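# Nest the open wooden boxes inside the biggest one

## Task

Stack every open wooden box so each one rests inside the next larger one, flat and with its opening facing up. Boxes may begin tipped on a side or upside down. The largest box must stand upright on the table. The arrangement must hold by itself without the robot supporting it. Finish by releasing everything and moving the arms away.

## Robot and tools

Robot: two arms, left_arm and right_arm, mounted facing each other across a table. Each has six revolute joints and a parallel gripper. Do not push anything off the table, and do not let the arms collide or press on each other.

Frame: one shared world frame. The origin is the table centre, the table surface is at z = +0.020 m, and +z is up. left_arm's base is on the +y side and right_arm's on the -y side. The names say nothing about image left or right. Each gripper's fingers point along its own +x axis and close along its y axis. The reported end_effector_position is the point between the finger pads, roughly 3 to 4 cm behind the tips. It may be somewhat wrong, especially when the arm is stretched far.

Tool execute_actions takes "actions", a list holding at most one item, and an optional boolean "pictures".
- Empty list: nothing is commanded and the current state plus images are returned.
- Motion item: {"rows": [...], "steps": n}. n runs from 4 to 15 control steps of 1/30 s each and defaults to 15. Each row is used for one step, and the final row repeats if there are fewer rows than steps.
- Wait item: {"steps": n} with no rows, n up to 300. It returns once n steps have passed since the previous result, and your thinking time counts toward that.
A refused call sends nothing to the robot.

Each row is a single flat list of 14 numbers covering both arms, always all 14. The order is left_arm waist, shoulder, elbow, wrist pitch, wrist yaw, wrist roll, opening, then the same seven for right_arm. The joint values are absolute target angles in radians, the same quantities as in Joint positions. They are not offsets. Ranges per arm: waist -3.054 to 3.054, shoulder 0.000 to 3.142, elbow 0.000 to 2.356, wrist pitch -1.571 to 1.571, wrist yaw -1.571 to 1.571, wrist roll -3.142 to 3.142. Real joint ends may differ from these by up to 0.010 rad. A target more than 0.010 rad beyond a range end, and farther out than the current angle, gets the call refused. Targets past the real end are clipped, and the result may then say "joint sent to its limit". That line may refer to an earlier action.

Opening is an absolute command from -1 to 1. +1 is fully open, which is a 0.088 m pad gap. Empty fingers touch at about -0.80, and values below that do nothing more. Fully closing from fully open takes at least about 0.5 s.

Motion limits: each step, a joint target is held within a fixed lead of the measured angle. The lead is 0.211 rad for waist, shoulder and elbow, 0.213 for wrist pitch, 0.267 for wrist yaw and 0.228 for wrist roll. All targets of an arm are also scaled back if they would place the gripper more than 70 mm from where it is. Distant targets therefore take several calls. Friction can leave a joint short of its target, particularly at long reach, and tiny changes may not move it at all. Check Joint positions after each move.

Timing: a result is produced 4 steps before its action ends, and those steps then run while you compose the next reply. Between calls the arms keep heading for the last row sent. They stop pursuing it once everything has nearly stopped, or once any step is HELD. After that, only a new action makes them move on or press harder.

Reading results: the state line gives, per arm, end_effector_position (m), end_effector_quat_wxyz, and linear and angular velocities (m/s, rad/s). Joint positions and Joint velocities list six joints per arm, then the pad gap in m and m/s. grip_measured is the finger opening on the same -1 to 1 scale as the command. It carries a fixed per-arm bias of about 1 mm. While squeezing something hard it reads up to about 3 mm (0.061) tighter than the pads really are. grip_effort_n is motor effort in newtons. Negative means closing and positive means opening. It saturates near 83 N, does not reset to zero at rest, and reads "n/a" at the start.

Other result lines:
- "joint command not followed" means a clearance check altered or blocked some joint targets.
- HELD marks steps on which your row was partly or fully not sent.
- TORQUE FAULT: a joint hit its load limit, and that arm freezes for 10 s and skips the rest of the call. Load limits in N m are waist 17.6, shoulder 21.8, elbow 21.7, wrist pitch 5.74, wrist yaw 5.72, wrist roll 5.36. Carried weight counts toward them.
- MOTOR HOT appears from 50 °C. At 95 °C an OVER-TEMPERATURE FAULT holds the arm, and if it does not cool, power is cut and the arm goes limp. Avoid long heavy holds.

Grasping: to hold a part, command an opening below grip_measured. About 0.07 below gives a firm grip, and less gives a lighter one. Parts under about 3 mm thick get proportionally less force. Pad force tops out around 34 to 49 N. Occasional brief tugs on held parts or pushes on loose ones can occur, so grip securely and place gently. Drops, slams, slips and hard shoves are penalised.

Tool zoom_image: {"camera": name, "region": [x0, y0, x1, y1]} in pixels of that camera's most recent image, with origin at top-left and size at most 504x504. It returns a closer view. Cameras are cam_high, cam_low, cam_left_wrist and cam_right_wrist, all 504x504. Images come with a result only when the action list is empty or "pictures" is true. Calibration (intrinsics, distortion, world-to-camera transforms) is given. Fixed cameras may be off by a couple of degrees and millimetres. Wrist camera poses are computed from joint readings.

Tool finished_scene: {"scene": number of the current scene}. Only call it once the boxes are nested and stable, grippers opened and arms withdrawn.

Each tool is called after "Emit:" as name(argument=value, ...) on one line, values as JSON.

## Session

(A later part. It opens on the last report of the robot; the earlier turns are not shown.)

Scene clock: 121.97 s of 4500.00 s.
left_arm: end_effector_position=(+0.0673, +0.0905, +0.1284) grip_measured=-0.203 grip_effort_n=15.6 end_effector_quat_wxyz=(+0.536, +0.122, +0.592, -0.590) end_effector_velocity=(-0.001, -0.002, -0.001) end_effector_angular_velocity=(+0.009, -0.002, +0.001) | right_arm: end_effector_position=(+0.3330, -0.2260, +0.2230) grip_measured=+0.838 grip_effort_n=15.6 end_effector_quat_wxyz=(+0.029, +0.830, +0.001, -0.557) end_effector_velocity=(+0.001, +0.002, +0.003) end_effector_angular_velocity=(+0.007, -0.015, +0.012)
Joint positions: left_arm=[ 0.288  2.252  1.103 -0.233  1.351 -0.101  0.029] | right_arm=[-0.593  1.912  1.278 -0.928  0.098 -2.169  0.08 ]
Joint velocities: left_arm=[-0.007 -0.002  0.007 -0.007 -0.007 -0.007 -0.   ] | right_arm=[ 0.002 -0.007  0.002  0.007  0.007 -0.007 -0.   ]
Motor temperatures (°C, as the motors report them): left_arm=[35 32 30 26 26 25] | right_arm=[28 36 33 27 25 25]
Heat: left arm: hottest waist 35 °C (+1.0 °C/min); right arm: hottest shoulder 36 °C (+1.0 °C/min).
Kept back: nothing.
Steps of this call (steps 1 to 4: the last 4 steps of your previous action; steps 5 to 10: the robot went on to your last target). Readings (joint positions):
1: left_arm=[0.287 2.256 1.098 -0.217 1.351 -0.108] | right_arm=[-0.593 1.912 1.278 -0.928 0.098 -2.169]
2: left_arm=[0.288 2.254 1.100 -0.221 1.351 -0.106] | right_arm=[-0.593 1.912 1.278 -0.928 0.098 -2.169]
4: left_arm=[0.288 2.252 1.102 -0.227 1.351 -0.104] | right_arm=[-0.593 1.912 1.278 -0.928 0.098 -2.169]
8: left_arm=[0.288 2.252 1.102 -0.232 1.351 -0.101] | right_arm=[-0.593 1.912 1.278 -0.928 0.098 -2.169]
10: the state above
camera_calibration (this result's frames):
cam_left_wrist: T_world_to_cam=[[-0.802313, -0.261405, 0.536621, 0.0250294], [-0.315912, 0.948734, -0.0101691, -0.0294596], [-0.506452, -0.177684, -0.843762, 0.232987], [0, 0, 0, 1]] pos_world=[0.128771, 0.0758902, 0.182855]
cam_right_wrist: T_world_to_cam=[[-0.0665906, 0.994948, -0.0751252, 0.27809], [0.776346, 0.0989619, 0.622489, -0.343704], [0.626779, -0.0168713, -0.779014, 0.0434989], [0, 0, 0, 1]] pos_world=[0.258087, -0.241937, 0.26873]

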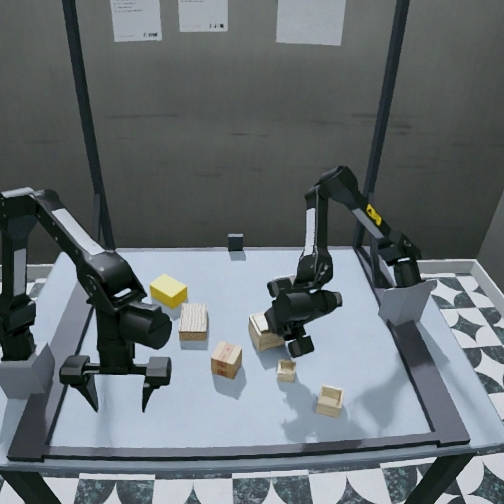

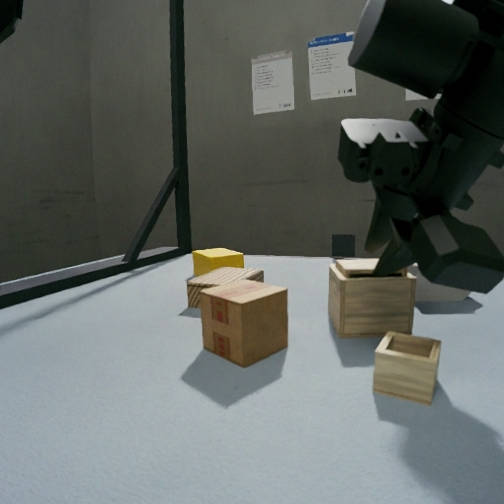

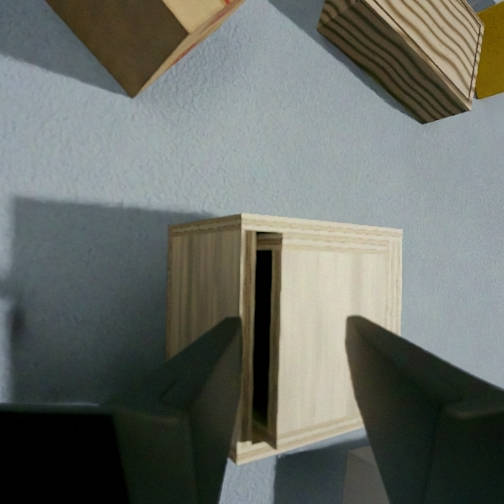

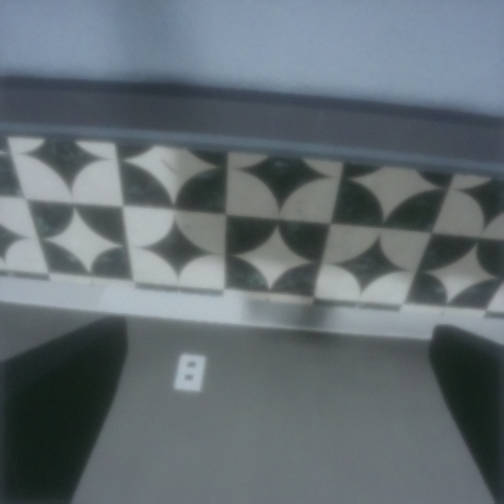

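Emit:
execute_actions(actions=[])

Scene clock: 122.70 s of 4500.00 s.
left_arm: end_effector_position=(+0.0673, +0.0906, +0.1284) grip_measured=-0.203 grip_effort_n=15.6 end_effector_quat_wxyz=(+0.536, +0.122, +0.592, -0.590) end_effector_velocity=(-0.001, -0.000, +0.003) end_effector_angular_velocity=(+0.009, +0.001, +0.015) | right_arm: end_effector_position=(+0.3330, -0.2260, +0.2230) grip_measured=+0.838 grip_effort_n=15.1 end_effector_quat_wxyz=(+0.029, +0.830, +0.001, -0.557) end_effector_velocity=(-0.001, -0.002, -0.002) end_effector_angular_velocity=(-0.014, +0.013, +0.016)
Joint positions: left_arm=[ 0.288  2.252  1.103 -0.234  1.351 -0.1    0.029] | right_arm=[-0.593  1.912  1.278 -0.928  0.098 -2.169  0.08 ]
Joint velocities: left_arm=[ 0.002 -0.012  0.002 -0.022 -0.007 -0.007 -0.001] | right_arm=[-0.002  0.002 -0.002 -0.007 -0.007 -0.022 -0.   ]
Motor temperatures (°C, as the motors report them): left_arm=[35 32 30 26 26 25] | right_arm=[28 36 33 27 25 25]
Heat: left arm: hottest waist 35 °C (+1.0 °C/min); right arm: hottest shoulder 36 °C (+1.0 °C/min).
Kept back: nothing.
Steps of this call (steps 1 to 22: the robot went on to your last target). Readings (joint positions):
1: left_arm=[0.288 2.252 1.103 -0.233 1.351 -0.101] | right_arm=[-0.593 1.912 1.278 -0.928 0.098 -2.169]
2: left_arm=[0.288 2.252 1.103 -0.234 1.351 -0.101] | right_arm=[-0.593 1.912 1.278 -0.928 0.098 -2.169]
4: left_arm=[0.288 2.252 1.103 -0.234 1.351 -0.101] | right_arm=[-0.593 1.912 1.278 -0.928 0.098 -2.169]
8: left_arm=[0.288 2.252 1.103 -0.234 1.351 -0.100] | right_arm=[-0.593 1.912 1.278 -0.928 0.098 -2.169]
22: the state above
camera_calibration (this result's frames):
cam_left_wrist: T_world_to_cam=[[-0.801988, -0.262016, 0.536809, 0.0250494], [-0.316283, 0.948617, -0.00950469, -0.0296538], [-0.506736, -0.177406, -0.843651, 0.232916], [0, 0, 0, 1]] pos_world=[0.128737, 0.0760141, 0.182771]
cam_right_wrist: T_world_to_cam=[[-0.0665906, 0.994948, -0.0751252, 0.27809], [0.776346, 0.0989619, 0.622489, -0.343704], [0.626779, -0.0168713, -0.779014, 0.0434989], [0, 0, 0, 1]] pos_world=[0.258087, -0.241937, 0.26873]

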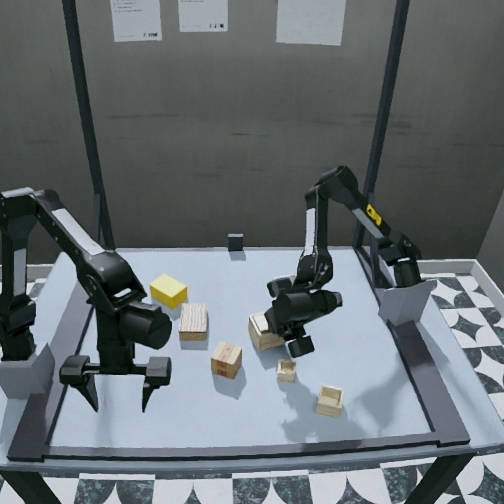

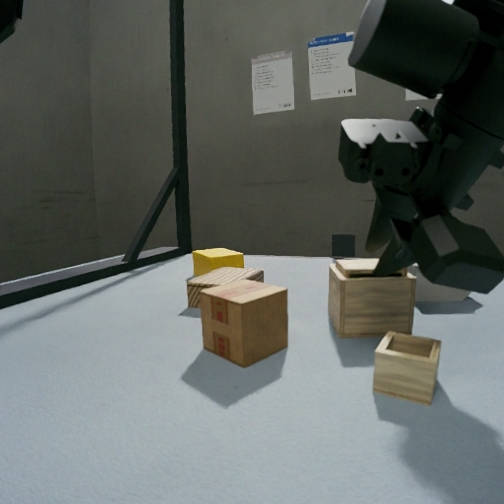

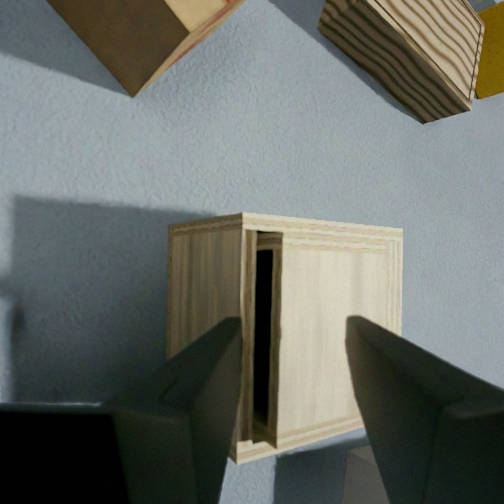

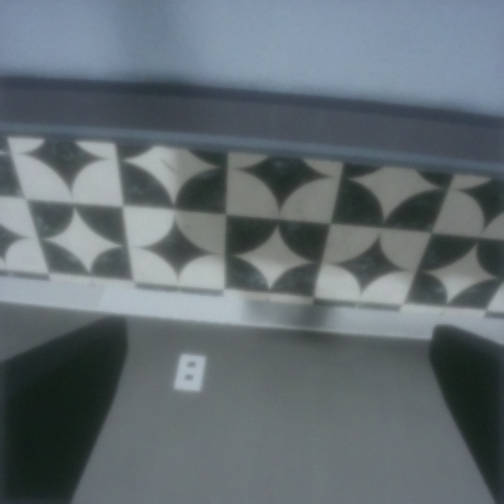

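Emit:
execute_actions(actions=[{"rows":[[0.27,2.2,1.2,-0.45,1.2,0,-0.3,-0.593,1.912,1.278,-0.928,0.098,-2.169,0.84],[0.27,2.2,1.2,-0.45,1.2,0,-0.3,-0.593,1.912,1.278,-0.928,0.098,-2.169,0.84],[0.27,2.2,1.2,-0.45,1.2,0,-0.3,-0.593,1.912,1.278,-0.928,0.098,-2.169,0.84],[0.27,2.2,1.2,-0.45,1.2,0,-0.3,-0.593,1.912,1.278,-0.928,0.098,-2.169,0.84],[0.225,2.15,1.35,-0.78,0.83,0.3,-0.3,-0.593,1.912,1.278,-0.928,0.098,-2.169,0.84]],"steps":15}])

Emit:
execute_actions(actions=[{"steps":15}], pictures=true)

Scene clock: 123.57 s of 4500.00 s.
left_arm: end_effector_position=(+0.0710, +0.0738, +0.1441) grip_measured=-0.291 grip_effort_n=-18.8 end_effector_quat_wxyz=(+0.586, +0.339, +0.514, -0.528) end_effector_velocity=(-0.038, +0.046, +0.045) end_effector_angular_velocity=(+0.589, -0.559, -0.170) | right_arm: end_effector_position=(+0.3330, -0.2260, +0.2230) grip_measured=+0.838 grip_effort_n=14.7 end_effector_quat_wxyz=(+0.029, +0.830, +0.001, -0.557) end_effector_velocity=(+0.001, +0.002, +0.002) end_effector_angular_velocity=(+0.012, +0.000, +0.009)
Joint positions: left_arm=[ 0.229  2.161  1.324 -0.664  0.931  0.228  0.025] | right_arm=[-0.593  1.912  1.278 -0.928  0.098 -2.169  0.08 ]
Joint velocities: left_arm=[-0.095 -0.237  0.256 -0.901 -0.725  0.535 -0.002] | right_arm=[-0.002 -0.002  0.002  0.007 -0.007 -0.007 -0.   ]
Motor temperatures (°C, as the motors report them): left_arm=[35 32 30 26 26 25] | right_arm=[28 36 33 27 25 25]
Heat: left arm: hottest waist 35 °C (+1.0 °C/min); right arm: hottest shoulder 36 °C (+1.0 °C/min).
Steps of this call (steps 1 to 15: the robot went on to your last target; steps 16 to 26: the first 11 steps of this action). Readings (joint positions):
16: left_arm=[0.288 2.249 1.112 -0.262 1.337 -0.087] | right_arm=[-0.593 1.912 1.278 -0.928 0.098 -2.169]
17: left_arm=[0.286 2.246 1.128 -0.311 1.300 -0.067] | right_arm=[-0.593 1.912 1.278 -0.928 0.098 -2.169]
19: left_arm=[0.280 2.236 1.154 -0.367 1.259 -0.040] | right_arm=[-0.593 1.912 1.278 -0.928 0.098 -2.169]
23: left_arm=[0.247 2.198 1.273 -0.540 1.045 0.139] | right_arm=[-0.593 1.912 1.278 -0.928 0.098 -2.169]
26: the state above

Scene clock: 124.07 s of 4500.00 s.
left_arm: end_effector_position=(+0.0726, +0.0892, +0.1434) grip_measured=-0.297 grip_effort_n=-18.8 end_effector_quat_wxyz=(+0.584, +0.380, +0.523, -0.491) end_effector_velocity=(-0.001, +0.006, -0.001) end_effector_angular_velocity=(+0.032, -0.002, +0.029) | right_arm: end_effector_position=(+0.3330, -0.2260, +0.2230) grip_measured=+0.838 grip_effort_n=15.6 end_effector_quat_wxyz=(+0.029, +0.830, +0.001, -0.557) end_effector_velocity=(-0.001, -0.006, +0.000) end_effector_angular_velocity=(-0.032, -0.007, -0.000)
Joint positions: left_arm=[ 0.225  2.153  1.342 -0.777  0.835  0.296  0.024] | right_arm=[-0.593  1.912  1.278 -0.928  0.098 -2.169  0.08 ]
Joint velocities: left_arm=[-0.002 -0.002  0.002 -0.037 -0.022 -0.007 -0.   ] | right_arm=[ 0.002 -0.002 -0.002 -0.022  0.022 -0.007 -0.   ]
Motor temperatures (°C, as the motors report them): left_arm=[35 32 30 26 26 25] | right_arm=[28 36 33 27 25 25]
Heat: left arm: hottest waist 35 °C (+1.0 °C/min); right arm: hottest shoulder 36 °C (+1.0 °C/min).
Kept back: nothing.
Steps of this call (steps 1 to 4: the last 4 steps of your previous action; steps 5 to 15: the robot went on to your last target). Readings (joint positions):
1: left_arm=[0.227 2.155 1.331 -0.692 0.908 0.245] | right_arm=[-0.593 1.912 1.278 -0.928 0.098 -2.169]
2: left_arm=[0.226 2.153 1.335 -0.713 0.891 0.257] | right_arm=[-0.593 1.912 1.278 -0.928 0.098 -2.169]
4: left_arm=[0.226 2.153 1.337 -0.741 0.865 0.274] | right_arm=[-0.593 1.912 1.278 -0.928 0.098 -2.169]
8: left_arm=[0.226 2.153 1.339 -0.766 0.844 0.289] | right_arm=[-0.593 1.912 1.278 -0.928 0.098 -2.169]
15: the state above
camera_calibration (this result's frames):
cam_left_wrist: T_world_to_cam=[[-0.978342, -0.203664, 0.0369845, 0.100139], [-0.194816, 0.966347, 0.167989, -0.0624127], [-0.0699531, 0.157145, -0.985095, 0.206766], [0, 0, 0, 1]] pos_world=[0.100275, 0.0482147, 0.210465]
cam_right_wrist: T_world_to_cam=[[-0.0665906, 0.994948, -0.0751252, 0.27809], [0.776346, 0.0989619, 0.622489, -0.343704], [0.626779, -0.0168713, -0.779014, 0.0434989], [0, 0, 0, 1]] pos_world=[0.258087, -0.241937, 0.26873]

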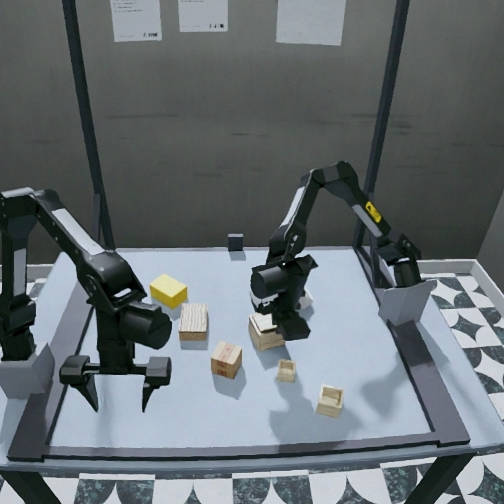

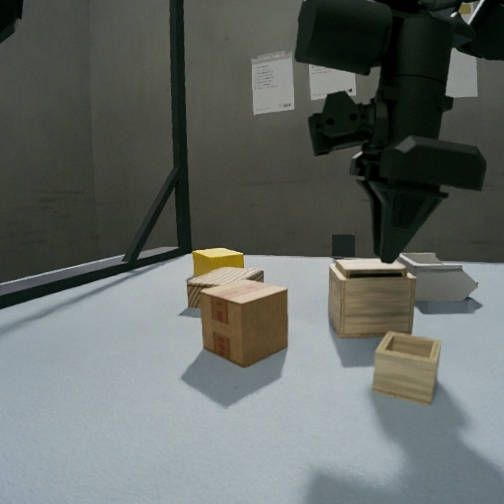

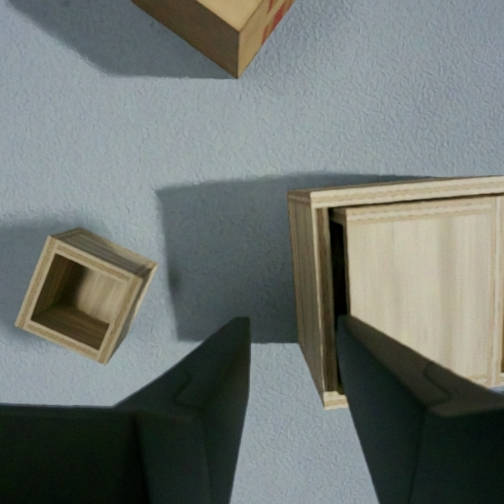

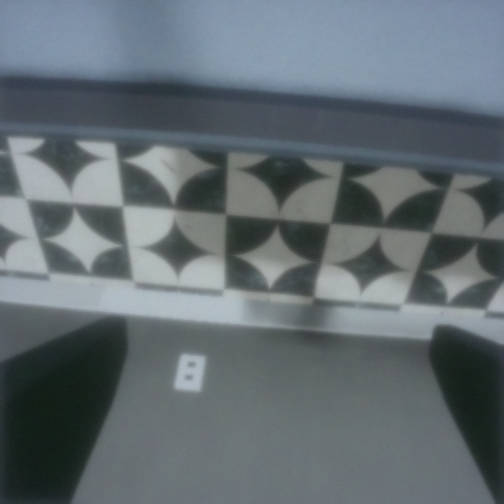

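Emit:
execute_actions(actions=[{"rows":[[0.195,2.19,1.33,-0.74,0.735,0.345,-0.3,-0.593,1.912,1.278,-0.928,0.098,-2.169,0.84]],"steps":15}], pictures=true)

Scene clock: 124.57 s of 4500.00 s.
left_arm: end_effector_position=(+0.0831, +0.0953, +0.1267) grip_measured=-0.297 grip_effort_n=-18.4 end_effector_quat_wxyz=(+0.577, +0.431, +0.505, -0.475) end_effector_velocity=(+0.006, +0.000, -0.001) end_effector_angular_velocity=(+0.017, -0.053, -0.021) | right_arm: end_effector_position=(+0.3330, -0.2260, +0.2230) grip_measured=+0.838 grip_effort_n=15.1 end_effector_quat_wxyz=(+0.029, +0.830, +0.001, -0.557) end_effector_velocity=(-0.003, -0.001, -0.001) end_effector_angular_velocity=(-0.011, +0.011, +0.022)
Joint positions: left_arm=[ 0.195  2.179  1.335 -0.744  0.744  0.339  0.024] | right_arm=[-0.593  1.912  1.278 -0.928  0.098 -2.169  0.08 ]
Joint velocities: left_arm=[-0.007 -0.002 -0.002  0.022 -0.051  0.007 -0.   ] | right_arm=[ 0.002 -0.002 -0.002 -0.007 -0.007 -0.022 -0.   ]
Motor temperatures (°C, as the motors report them): left_arm=[35 32 30 26 26 25] | right_arm=[28 36 33 27 25 25]
Heat: left arm: hottest waist 35 °C (+1.0 °C/min); right arm: hottest shoulder 36 °C (+1.0 °C/min).
Steps of this call (steps 1 to 4: the robot went on to your last target; steps 5 to 15: the first 11 steps of this action). Readings (joint positions):
5: left_arm=[0.225 2.154 1.342 -0.777 0.825 0.302] | right_arm=[-0.593 1.912 1.278 -0.928 0.098 -2.169]
6: left_arm=[0.221 2.156 1.342 -0.769 0.802 0.312] | right_arm=[-0.593 1.912 1.278 -0.928 0.098 -2.169]
8: left_arm=[0.210 2.163 1.342 -0.755 0.775 0.325] | right_arm=[-0.593 1.912 1.278 -0.928 0.098 -2.169]
12: left_arm=[0.196 2.177 1.337 -0.747 0.751 0.336] | right_arm=[-0.593 1.912 1.278 -0.928 0.098 -2.169]
15: the state above
camera_calibration (this result's frames):
cam_left_wrist: T_world_to_cam=[[-0.98738, -0.15018, -0.0502684, 0.119029], [-0.157582, 0.963285, 0.21737, -0.072503], [0.0157781, 0.222548, -0.974794, 0.175419], [0, 0, 0, 1]] pos_world=[0.103334, 0.0486778, 0.192741]
cam_right_wrist: T_world_to_cam=[[-0.0665906, 0.994948, -0.0751252, 0.27809], [0.776346, 0.0989619, 0.622489, -0.343704], [0.626779, -0.0168713, -0.779014, 0.0434989], [0, 0, 0, 1]] pos_world=[0.258087, -0.241937, 0.26873]

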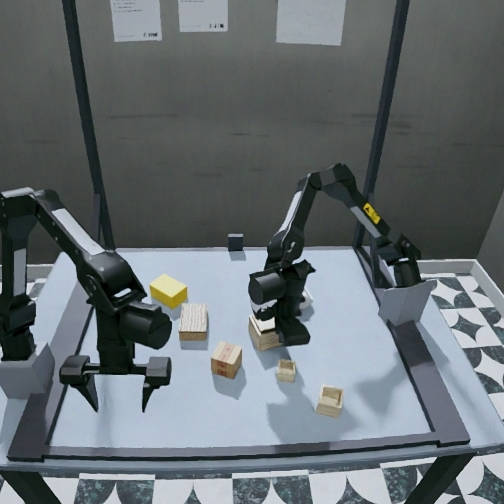

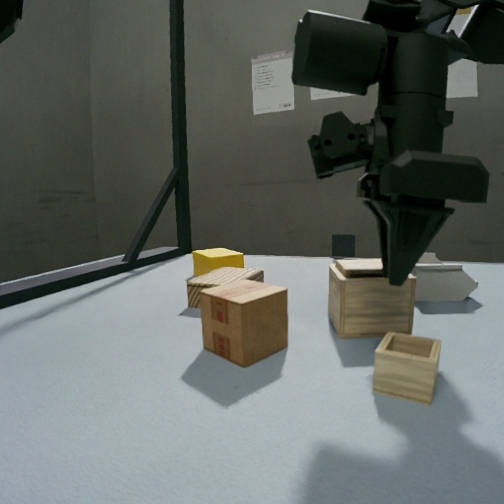

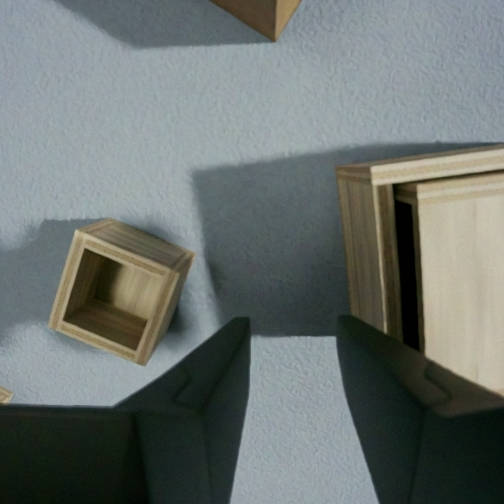

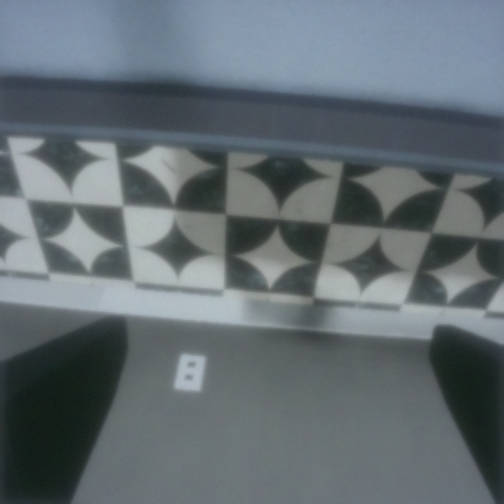

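Emit:
execute_actions(actions=[{"rows":[[0.175,2.165,1.345,-0.77,0.84,0.3,-0.3,-0.593,1.912,1.278,-0.928,0.098,-2.169,0.84]],"steps":15}], pictures=true)

Scene clock: 125.07 s of 4500.00 s.
left_arm: end_effector_position=(+0.0646, +0.0906, +0.1222) grip_measured=-0.297 grip_effort_n=-18.4 end_effector_quat_wxyz=(+0.563, +0.399, +0.532, -0.491) end_effector_velocity=(-0.005, -0.004, +0.003) end_effector_angular_velocity=(-0.019, +0.035, +0.033) | right_arm: end_effector_position=(+0.3330, -0.2260, +0.2230) grip_measured=+0.838 grip_effort_n=14.7 end_effector_quat_wxyz=(+0.029, +0.830, +0.001, -0.557) end_effector_velocity=(-0.001, -0.002, -0.000) end_effector_angular_velocity=(+0.001, +0.010, -0.010)
Joint positions: left_arm=[ 0.175  2.18   1.337 -0.766  0.829  0.306  0.024] | right_arm=[-0.593  1.912  1.278 -0.928  0.098 -2.169  0.08 ]
Joint velocities: left_arm=[ 0.002 -0.002  0.007 -0.007  0.037 -0.037 -0.   ] | right_arm=[-0.002 -0.002 -0.002 -0.007 -0.007  0.007 -0.   ]
Motor temperatures (°C, as the motors report them): left_arm=[35 32 30 26 26 25] | right_arm=[28 36 33 27 25 25]
Heat: left arm: hottest waist 35 °C (+1.0 °C/min); right arm: hottest shoulder 36 °C (+1.0 °C/min).
Steps of this call (steps 1 to 4: the last 4 steps of your previous action; steps 5 to 15: the first 11 steps of this action). Readings (joint positions):
5: left_arm=[0.194 2.180 1.335 -0.743 0.746 0.339] | right_arm=[-0.593 1.912 1.278 -0.928 0.098 -2.169]
6: left_arm=[0.193 2.180 1.335 -0.748 0.767 0.332] | right_arm=[-0.593 1.912 1.278 -0.928 0.098 -2.169]
8: left_arm=[0.186 2.180 1.335 -0.758 0.797 0.320] | right_arm=[-0.593 1.912 1.278 -0.928 0.098 -2.169]
12: left_arm=[0.175 2.180 1.336 -0.765 0.822 0.309] | right_arm=[-0.593 1.912 1.278 -0.928 0.098 -2.169]
15: the state above
camera_calibration (this result's frames):
cam_left_wrist: T_world_to_cam=[[-0.983896, -0.173642, 0.0423996, 0.0903942], [-0.160646, 0.963044, 0.216193, -0.0695533], [-0.078373, 0.205901, -0.975429, 0.180003], [0, 0, 0, 1]] pos_world=[0.0918724, 0.0456164, 0.186785]
cam_right_wrist: T_world_to_cam=[[-0.0665906, 0.994948, -0.0751252, 0.27809], [0.776346, 0.0989619, 0.622489, -0.343704], [0.626779, -0.0168713, -0.779014, 0.0434989], [0, 0, 0, 1]] pos_world=[0.258087, -0.241937, 0.26873]

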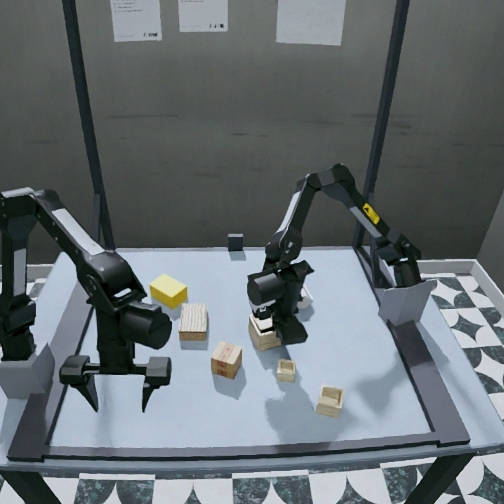

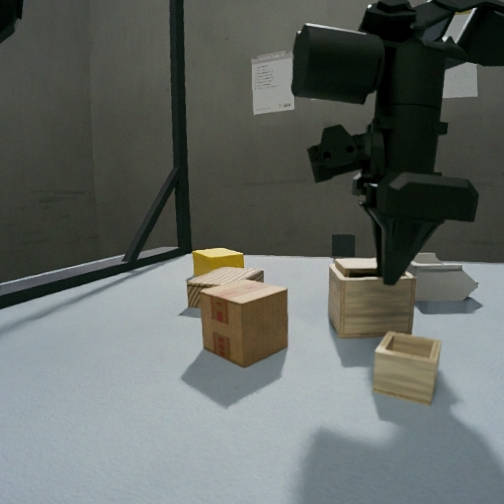

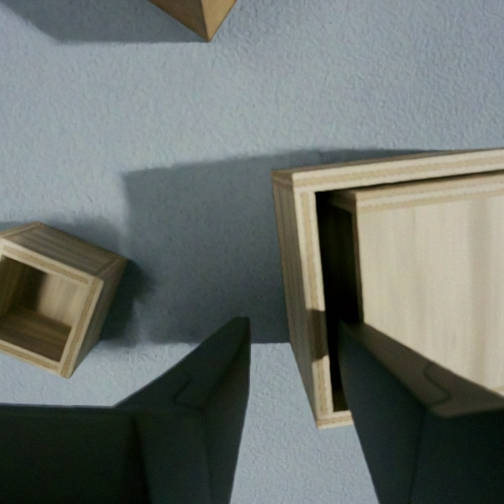

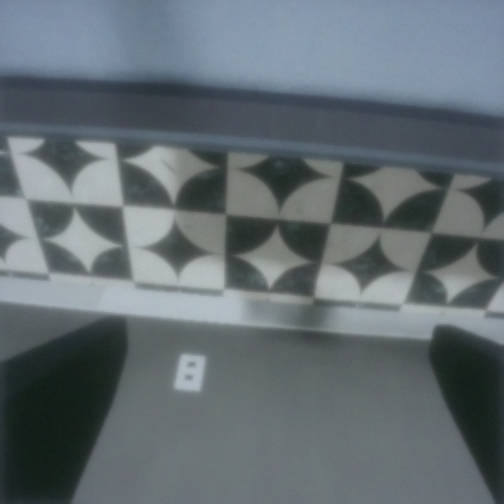

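Looks like the right tip is in the gap. Descend.

Emit:
execute_actions(actions=[{"rows":[[0.175,2.225,1.31,-0.69,0.82,0.265,-0.3,-0.593,1.912,1.278,-0.928,0.098,-2.169,0.84]],"steps":15}], pictures=true)

Scene clock: 125.57 s of 4500.00 s.
left_arm: end_effector_position=(+0.0752, +0.0923, +0.1110) grip_measured=-0.297 grip_effort_n=-18.4 end_effector_quat_wxyz=(+0.571, +0.390, +0.534, -0.486) end_effector_velocity=(+0.003, +0.004, -0.006) end_effector_angular_velocity=(+0.007, -0.004, +0.008) | right_arm: end_effector_position=(+0.3330, -0.2260, +0.2230) grip_measured=+0.838 grip_effort_n=15.1 end_effector_quat_wxyz=(+0.029, +0.830, +0.001, -0.557) end_effector_velocity=(-0.000, -0.003, +0.000) end_effector_angular_velocity=(-0.009, +0.011, +0.013)
Joint positions: left_arm=[ 0.175  2.211  1.317 -0.697  0.829  0.27   0.024] | right_arm=[-0.593  1.912  1.278 -0.928  0.098 -2.169  0.08 ]
Joint velocities: left_arm=[-0.002  0.007 -0.017  0.022 -0.007 -0.007  0.   ] | right_arm=[-0.007 -0.002 -0.002 -0.007 -0.007 -0.022 -0.   ]
Motor temperatures (°C, as the motors report them): left_arm=[35 32 30 26 26 25] | right_arm=[28 36 33 27 25 25]
Heat: left arm: hottest waist 35 °C (+1.0 °C/min); right arm: hottest shoulder 36 °C (+1.0 °C/min).
Steps of this call (steps 1 to 4: the last 4 steps of your previous action; steps 5 to 15: the first 11 steps of this action). Readings (joint positions):
5: left_arm=[0.175 2.180 1.336 -0.762 0.833 0.299] | right_arm=[-0.593 1.912 1.278 -0.928 0.098 -2.169]
6: left_arm=[0.175 2.183 1.333 -0.745 0.833 0.292] | right_arm=[-0.593 1.912 1.278 -0.928 0.098 -2.169]
8: left_arm=[0.175 2.191 1.330 -0.721 0.833 0.282] | right_arm=[-0.593 1.912 1.278 -0.928 0.098 -2.169]
12: left_arm=[0.175 2.206 1.320 -0.703 0.830 0.272] | right_arm=[-0.593 1.912 1.278 -0.928 0.098 -2.169]
15: the state above
camera_calibration (this result's frames):
cam_left_wrist: T_world_to_cam=[[-0.979743, -0.196015, 0.0410192, 0.103459], [-0.183619, 0.961029, 0.206659, -0.0640198], [-0.079929, 0.194941, -0.977553, 0.170953], [0, 0, 0, 1]] pos_world=[0.103272, 0.0484788, 0.176102]
cam_right_wrist: T_world_to_cam=[[-0.0665906, 0.994948, -0.0751252, 0.27809], [0.776346, 0.0989619, 0.622489, -0.343704], [0.626779, -0.0168713, -0.779014, 0.0434989], [0, 0, 0, 1]] pos_world=[0.258087, -0.241937, 0.26873]

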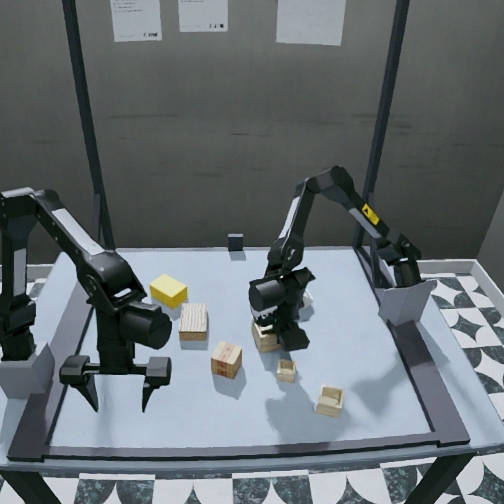

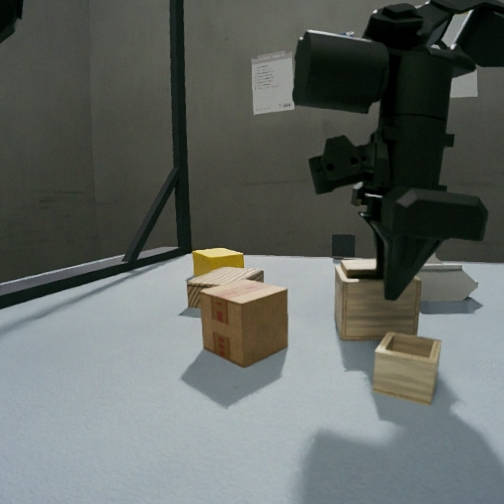

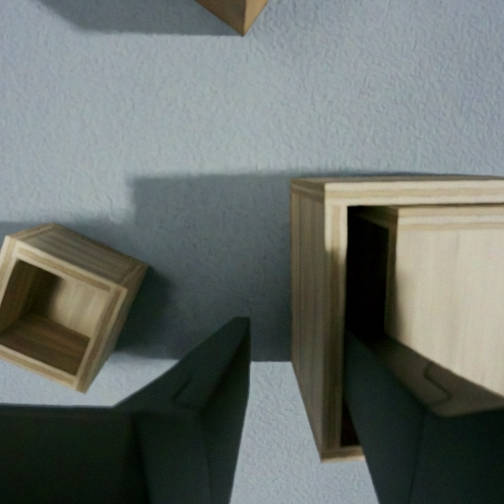

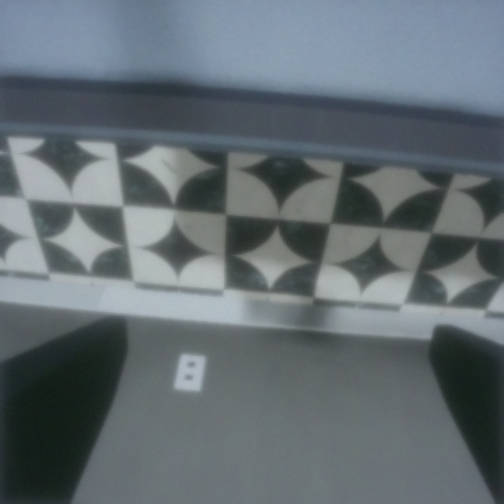

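Emit:
execute_actions(actions=[{"rows":[[0.15,2.235,1.30,-0.65,0.82,0.245,-0.3,-0.593,1.912,1.278,-0.928,0.098,-2.169,0.84]],"steps":15}], pictures=true)

Scene clock: 127.57 s of 4500.00 s.
left_arm: end_effector_position=(+0.0747, +0.0915, +0.0996) grip_measured=-0.297 grip_effort_n=-18.4 end_effector_quat_wxyz=(+0.569, +0.396, +0.533, -0.486) end_effector_velocity=(-0.001, -0.000, -0.002) end_effector_angular_velocity=(-0.003, +0.007, +0.003) | right_arm: end_effector_position=(+0.3330, -0.2260, +0.2230) grip_measured=+0.838 grip_effort_n=14.7 end_effector_quat_wxyz=(+0.029, +0.830, +0.001, -0.557) end_effector_velocity=(-0.002, +0.000, +0.001) end_effector_angular_velocity=(-0.002, +0.008, +0.010)
Joint positions: left_arm=[ 0.151  2.225  1.305 -0.654  0.823  0.249  0.024] | right_arm=[-0.593  1.912  1.278 -0.928  0.098 -2.169  0.08 ]
Joint velocities: left_arm=[-0.002  0.002 -0.002  0.007  0.007 -0.007 -0.   ] | right_arm=[ 0.002 -0.002  0.002 -0.007 -0.007 -0.007 -0.   ]
Motor temperatures (°C, as the motors report them): left_arm=[35 32 30 26 26 25] | right_arm=[28 36 33 27 25 25]
Heat: left arm: hottest waist 35 °C (+1.0 °C/min); right arm: hottest shoulder 36 °C (+1.0 °C/min).
Steps of this call (steps 1 to 4: the last 4 steps of your previous action; steps 5 to 15: the robot went on to your last target; steps 16 to 49: nothing new was sent; steps 50 to 60: the first 11 steps of this action). Readings (joint positions):
50: left_arm=[0.174 2.212 1.315 -0.689 0.827 0.266] | right_arm=[-0.593 1.912 1.278 -0.928 0.098 -2.169]
51: left_arm=[0.172 2.213 1.313 -0.679 0.827 0.262] | right_arm=[-0.593 1.912 1.278 -0.928 0.098 -2.169]
53: left_arm=[0.163 2.217 1.311 -0.666 0.825 0.256] | right_arm=[-0.593 1.912 1.278 -0.928 0.098 -2.169]
57: left_arm=[0.152 2.224 1.306 -0.657 0.823 0.251] | right_arm=[-0.593 1.912 1.278 -0.928 0.098 -2.169]
60: the state above
camera_calibration (this result's frames):
cam_left_wrist: T_world_to_cam=[[-0.981362, -0.188785, 0.035887, 0.103268], [-0.177055, 0.960876, 0.213001, -0.0621534], [-0.0746944, 0.202677, -0.976393, 0.158685], [0, 0, 0, 1]] pos_world=[0.102192, 0.0470553, 0.164472]
cam_right_wrist: T_world_to_cam=[[-0.0665906, 0.994948, -0.0751252, 0.27809], [0.776346, 0.0989619, 0.622489, -0.343704], [0.626779, -0.0168713, -0.779014, 0.0434989], [0, 0, 0, 1]] pos_world=[0.258087, -0.241937, 0.26873]

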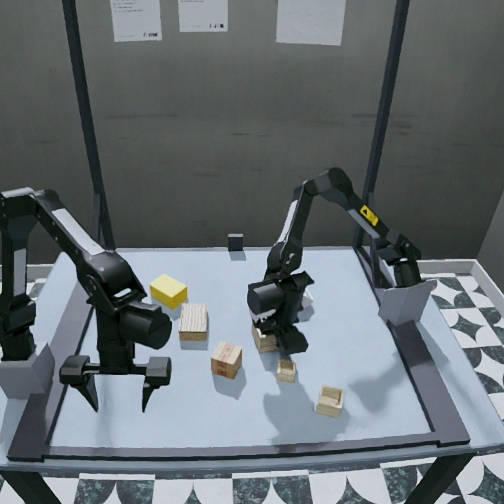

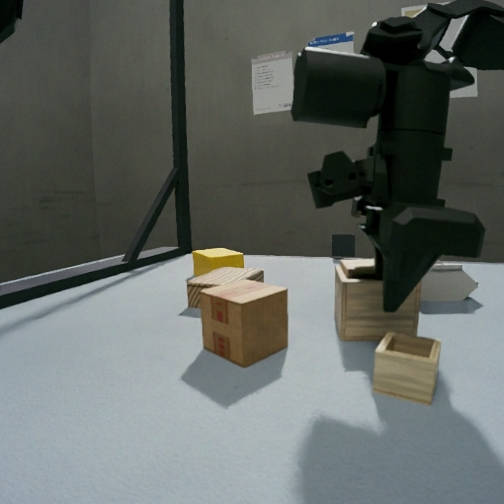

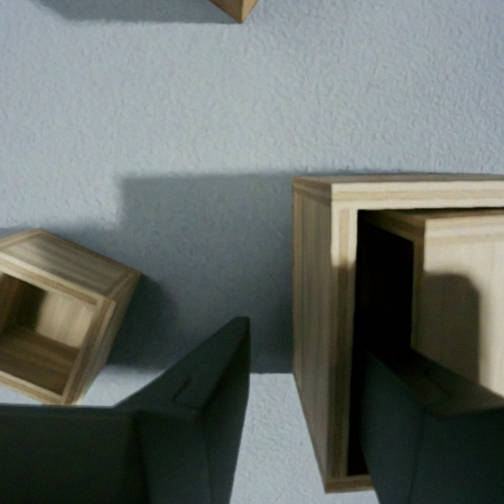

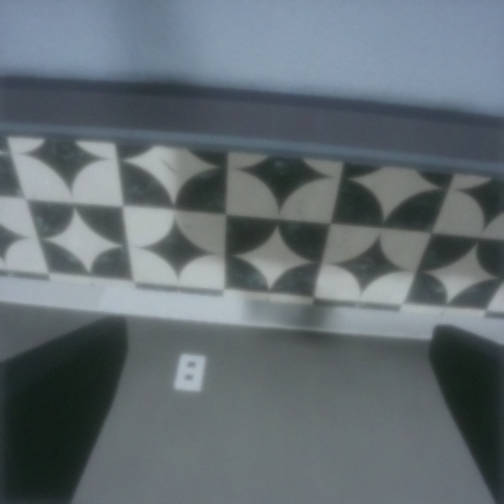

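Emit:
execute_actions(actions=[{"rows":[[0.15,2.275,1.275,-0.555,0.815,0.195,-0.3,-0.593,1.912,1.278,-0.928,0.098,-2.169,0.84]],"steps":15}], pictures=true)

Scene clock: 128.07 s of 4500.00 s.
left_arm: end_effector_position=(+0.0853, +0.0925, +0.0881) grip_measured=-0.297 grip_effort_n=-18.4 end_effector_quat_wxyz=(+0.580, +0.384, +0.532, -0.482) end_effector_velocity=(+0.002, +0.001, -0.001) end_effector_angular_velocity=(-0.011, -0.010, +0.024) | right_arm: end_effector_position=(+0.3330, -0.2260, +0.2230) grip_measured=+0.838 grip_effort_n=15.1 end_effector_quat_wxyz=(+0.029, +0.830, +0.001, -0.557) end_effector_velocity=(+0.000, -0.003, +0.002) end_effector_angular_velocity=(-0.008, -0.005, +0.003)
Joint positions: left_arm=[ 0.151  2.256  1.282 -0.569  0.825  0.202  0.024] | right_arm=[-0.593  1.912  1.278 -0.928  0.098 -2.169  0.08 ]
Joint velocities: left_arm=[ 0.002 -0.007 -0.022  0.037 -0.007 -0.037 -0.   ] | right_arm=[-0.002 -0.007 -0.002 -0.007  0.007 -0.007 -0.   ]
Motor temperatures (°C, as the motors report them): left_arm=[35 32 30 26 26 25] | right_arm=[28 36 33 27 25 25]
Heat: left arm: hottest waist 35 °C (+1.0 °C/min); right arm: hottest shoulder 36 °C (+1.0 °C/min).
Steps of this call (steps 1 to 4: the last 4 steps of your previous action; steps 5 to 15: the first 11 steps of this action). Readings (joint positions):
5: left_arm=[0.151 2.228 1.302 -0.643 0.823 0.242] | right_arm=[-0.593 1.912 1.278 -0.928 0.098 -2.169]
6: left_arm=[0.151 2.232 1.298 -0.620 0.823 0.232] | right_arm=[-0.593 1.912 1.278 -0.928 0.098 -2.169]
8: left_arm=[0.150 2.244 1.294 -0.592 0.823 0.218] | right_arm=[-0.593 1.912 1.278 -0.928 0.098 -2.169]
12: left_arm=[0.151 2.256 1.284 -0.573 0.825 0.205] | right_arm=[-0.593 1.912 1.278 -0.928 0.098 -2.169]
15: the state above
camera_calibration (this result's frames):
cam_left_wrist: T_world_to_cam=[[-0.976359, -0.213171, 0.035801, 0.116089], [-0.202402, 0.959744, 0.194744, -0.0548981], [-0.0758735, 0.182894, -0.980201, 0.150353], [0, 0, 0, 1]] pos_world=[0.11364, 0.0499363, 0.153911]
cam_right_wrist: T_world_to_cam=[[-0.0665906, 0.994948, -0.0751252, 0.27809], [0.776346, 0.0989619, 0.622489, -0.343704], [0.626779, -0.0168713, -0.779014, 0.0434989], [0, 0, 0, 1]] pos_world=[0.258087, -0.241937, 0.26873]

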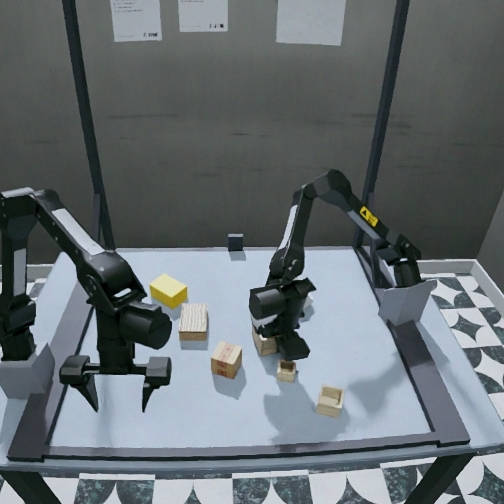

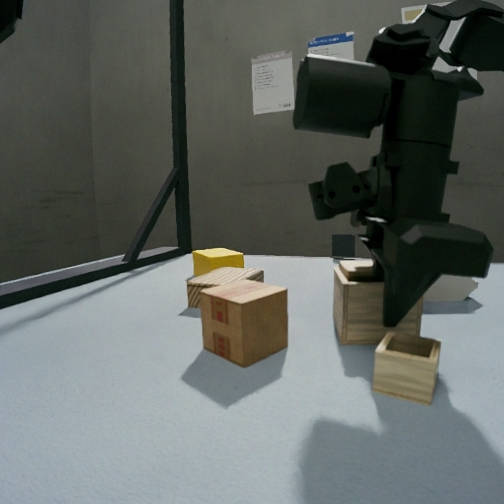

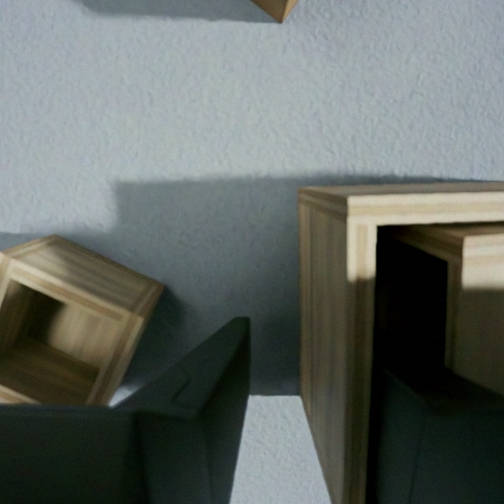

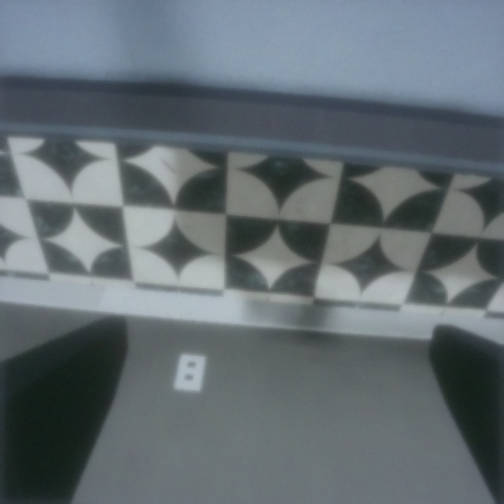

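Emit:
execute_actions(actions=[{"rows":[[0.15,2.26,1.28,-0.565,0.82,0.2,-0.85,-0.593,1.912,1.278,-0.928,0.098,-2.169,0.84]],"steps":15}])

Emit:
execute_actions(actions=[{"rows":[[0.2,2.22,1.27,-0.6,1.0,0.15,-0.85,-0.593,1.912,1.278,-0.928,0.098,-2.169,0.84],[0.23,2.2,1.26,-0.6,1.1,0.1,-0.85,-0.593,1.912,1.278,-0.928,0.098,-2.169,0.84]],"steps":15}], pictures=true)

Scene clock: 128.63 s of 4500.00 s.
left_arm: end_effector_position=(+0.0862, +0.0920, +0.0889) grip_measured=-0.730 grip_effort_n=-83.5 end_effector_quat_wxyz=(+0.581, +0.382, +0.531, -0.484) end_effector_velocity=(-0.003, +0.001, -0.000) end_effector_angular_velocity=(+0.003, +0.011, +0.009) | right_arm: end_effector_position=(+0.3330, -0.2260, +0.2230) grip_measured=+0.838 grip_effort_n=14.7 end_effector_quat_wxyz=(+0.029, +0.830, +0.001, -0.557) end_effector_velocity=(-0.001, -0.003, -0.001) end_effector_angular_velocity=(-0.023, +0.001, +0.018)
Joint positions: left_arm=[ 0.154  2.256  1.281 -0.563  0.827  0.2    0.003] | right_arm=[-0.593  1.912  1.278 -0.928  0.098 -2.169  0.08 ]
Joint velocities: left_arm=[-0.002 -0.002 -0.002 -0.007  0.007 -0.007 -0.   ] | right_arm=[ 0.002 -0.002 -0.007 -0.007  0.007 -0.022  0.   ]
Motor temperatures (°C, as the motors report them): left_arm=[35 32 30 26 26 25] | right_arm=[28 36 33 27 25 25]
Heat: left arm: hottest waist 35 °C (+1.0 °C/min); right arm: hottest shoulder 36 °C (+1.0 °C/min).
Steps of this call (steps 1 to 4: the last 4 steps of your previous action; steps 5 to 6: the robot went on to your last target; steps 7 to 17: the first 11 steps of this action). Readings (joint positions):
7: left_arm=[0.151 2.256 1.281 -0.563 0.826 0.200] | right_arm=[-0.593 1.912 1.278 -0.928 0.098 -2.169]
8: left_arm=[0.151 2.256 1.281 -0.563 0.826 0.200] | right_arm=[-0.593 1.912 1.278 -0.928 0.098 -2.169]
10: left_arm=[0.151 2.256 1.281 -0.563 0.827 0.200] | right_arm=[-0.593 1.912 1.278 -0.928 0.098 -2.169]
14: left_arm=[0.154 2.256 1.281 -0.563 0.827 0.200] | right_arm=[-0.593 1.912 1.278 -0.928 0.098 -2.169]
17: the state above

Scene clock: 129.13 s of 4500.00 s.
left_arm: end_effector_position=(+0.0636, +0.0825, +0.1225) grip_measured=-0.730 grip_effort_n=-83.5 end_effector_quat_wxyz=(+0.567, +0.255, +0.578, -0.528) end_effector_velocity=(-0.019, -0.010, +0.014) end_effector_angular_velocity=(-0.056, +0.099, +0.017) | right_arm: end_effector_position=(+0.3330, -0.2260, +0.2230) grip_measured=+0.838 grip_effort_n=15.1 end_effector_quat_wxyz=(+0.029, +0.830, +0.001, -0.557) end_effector_velocity=(-0.001, -0.002, -0.000) end_effector_angular_velocity=(-0.004, +0.010, +0.004)
Joint positions: left_arm=[ 0.222  2.216  1.265 -0.596  1.076  0.11   0.003] | right_arm=[-0.593  1.912  1.278 -0.928  0.098 -2.169  0.08 ]
Joint velocities: left_arm=[ 0.002 -0.032 -0.002 -0.007  0.11  -0.051 -0.   ] | right_arm=[-0.002 -0.002 -0.002 -0.007 -0.007 -0.007 -0.   ]
Motor temperatures (°C, as the motors report them): left_arm=[35 32 30 26 26 25] | right_arm=[28 36 33 27 25 25]
Heat: left arm: hottest waist 35 °C (+1.0 °C/min); right arm: hottest shoulder 36 °C (+1.0 °C/min).
Steps of this call (steps 1 to 4: the last 4 steps of your previous action; steps 5 to 15: the first 11 steps of this action). Readings (joint positions):
5: left_arm=[0.155 2.254 1.281 -0.565 0.838 0.196] | right_arm=[-0.593 1.912 1.278 -0.928 0.098 -2.169]
6: left_arm=[0.161 2.253 1.280 -0.573 0.884 0.180] | right_arm=[-0.593 1.912 1.278 -0.928 0.098 -2.169]
8: left_arm=[0.181 2.246 1.269 -0.589 0.978 0.147] | right_arm=[-0.593 1.912 1.278 -0.928 0.098 -2.169]
12: left_arm=[0.215 2.225 1.265 -0.593 1.054 0.118] | right_arm=[-0.593 1.912 1.278 -0.928 0.098 -2.169]
15: the state above
camera_calibration (this result's frames):
cam_left_wrist: T_world_to_cam=[[-0.911777, -0.293126, 0.287645, 0.0632293], [-0.272871, 0.955843, 0.10911, -0.0410396], [-0.306927, 0.0209941, -0.951502, 0.208814], [0, 0, 0, 1]] pos_world=[0.110543, 0.0533777, 0.184977]
cam_right_wrist: T_world_to_cam=[[-0.0665906, 0.994948, -0.0751252, 0.27809], [0.776346, 0.0989619, 0.622489, -0.343704], [0.626779, -0.0168713, -0.779014, 0.0434989], [0, 0, 0, 1]] pos_world=[0.258087, -0.241937, 0.26873]

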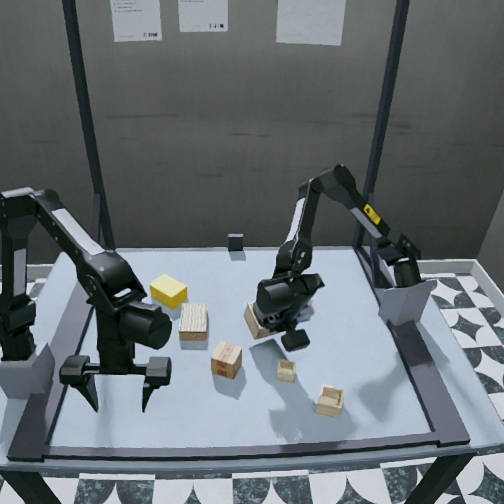

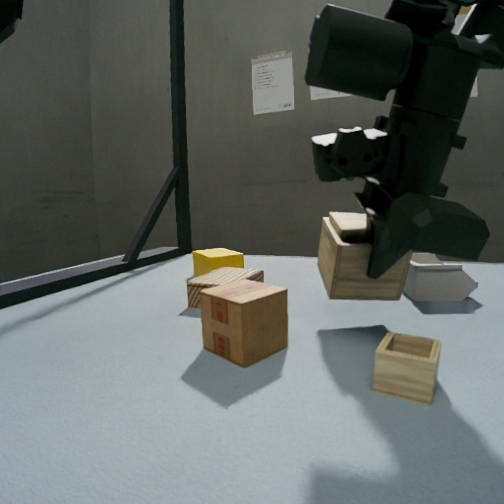

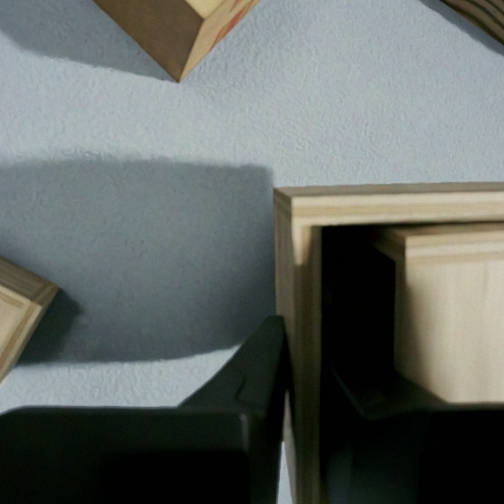

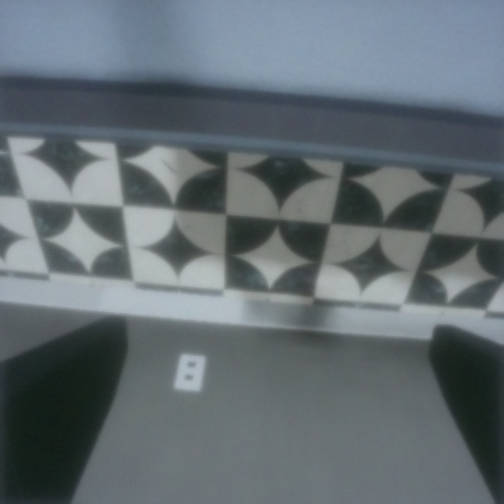

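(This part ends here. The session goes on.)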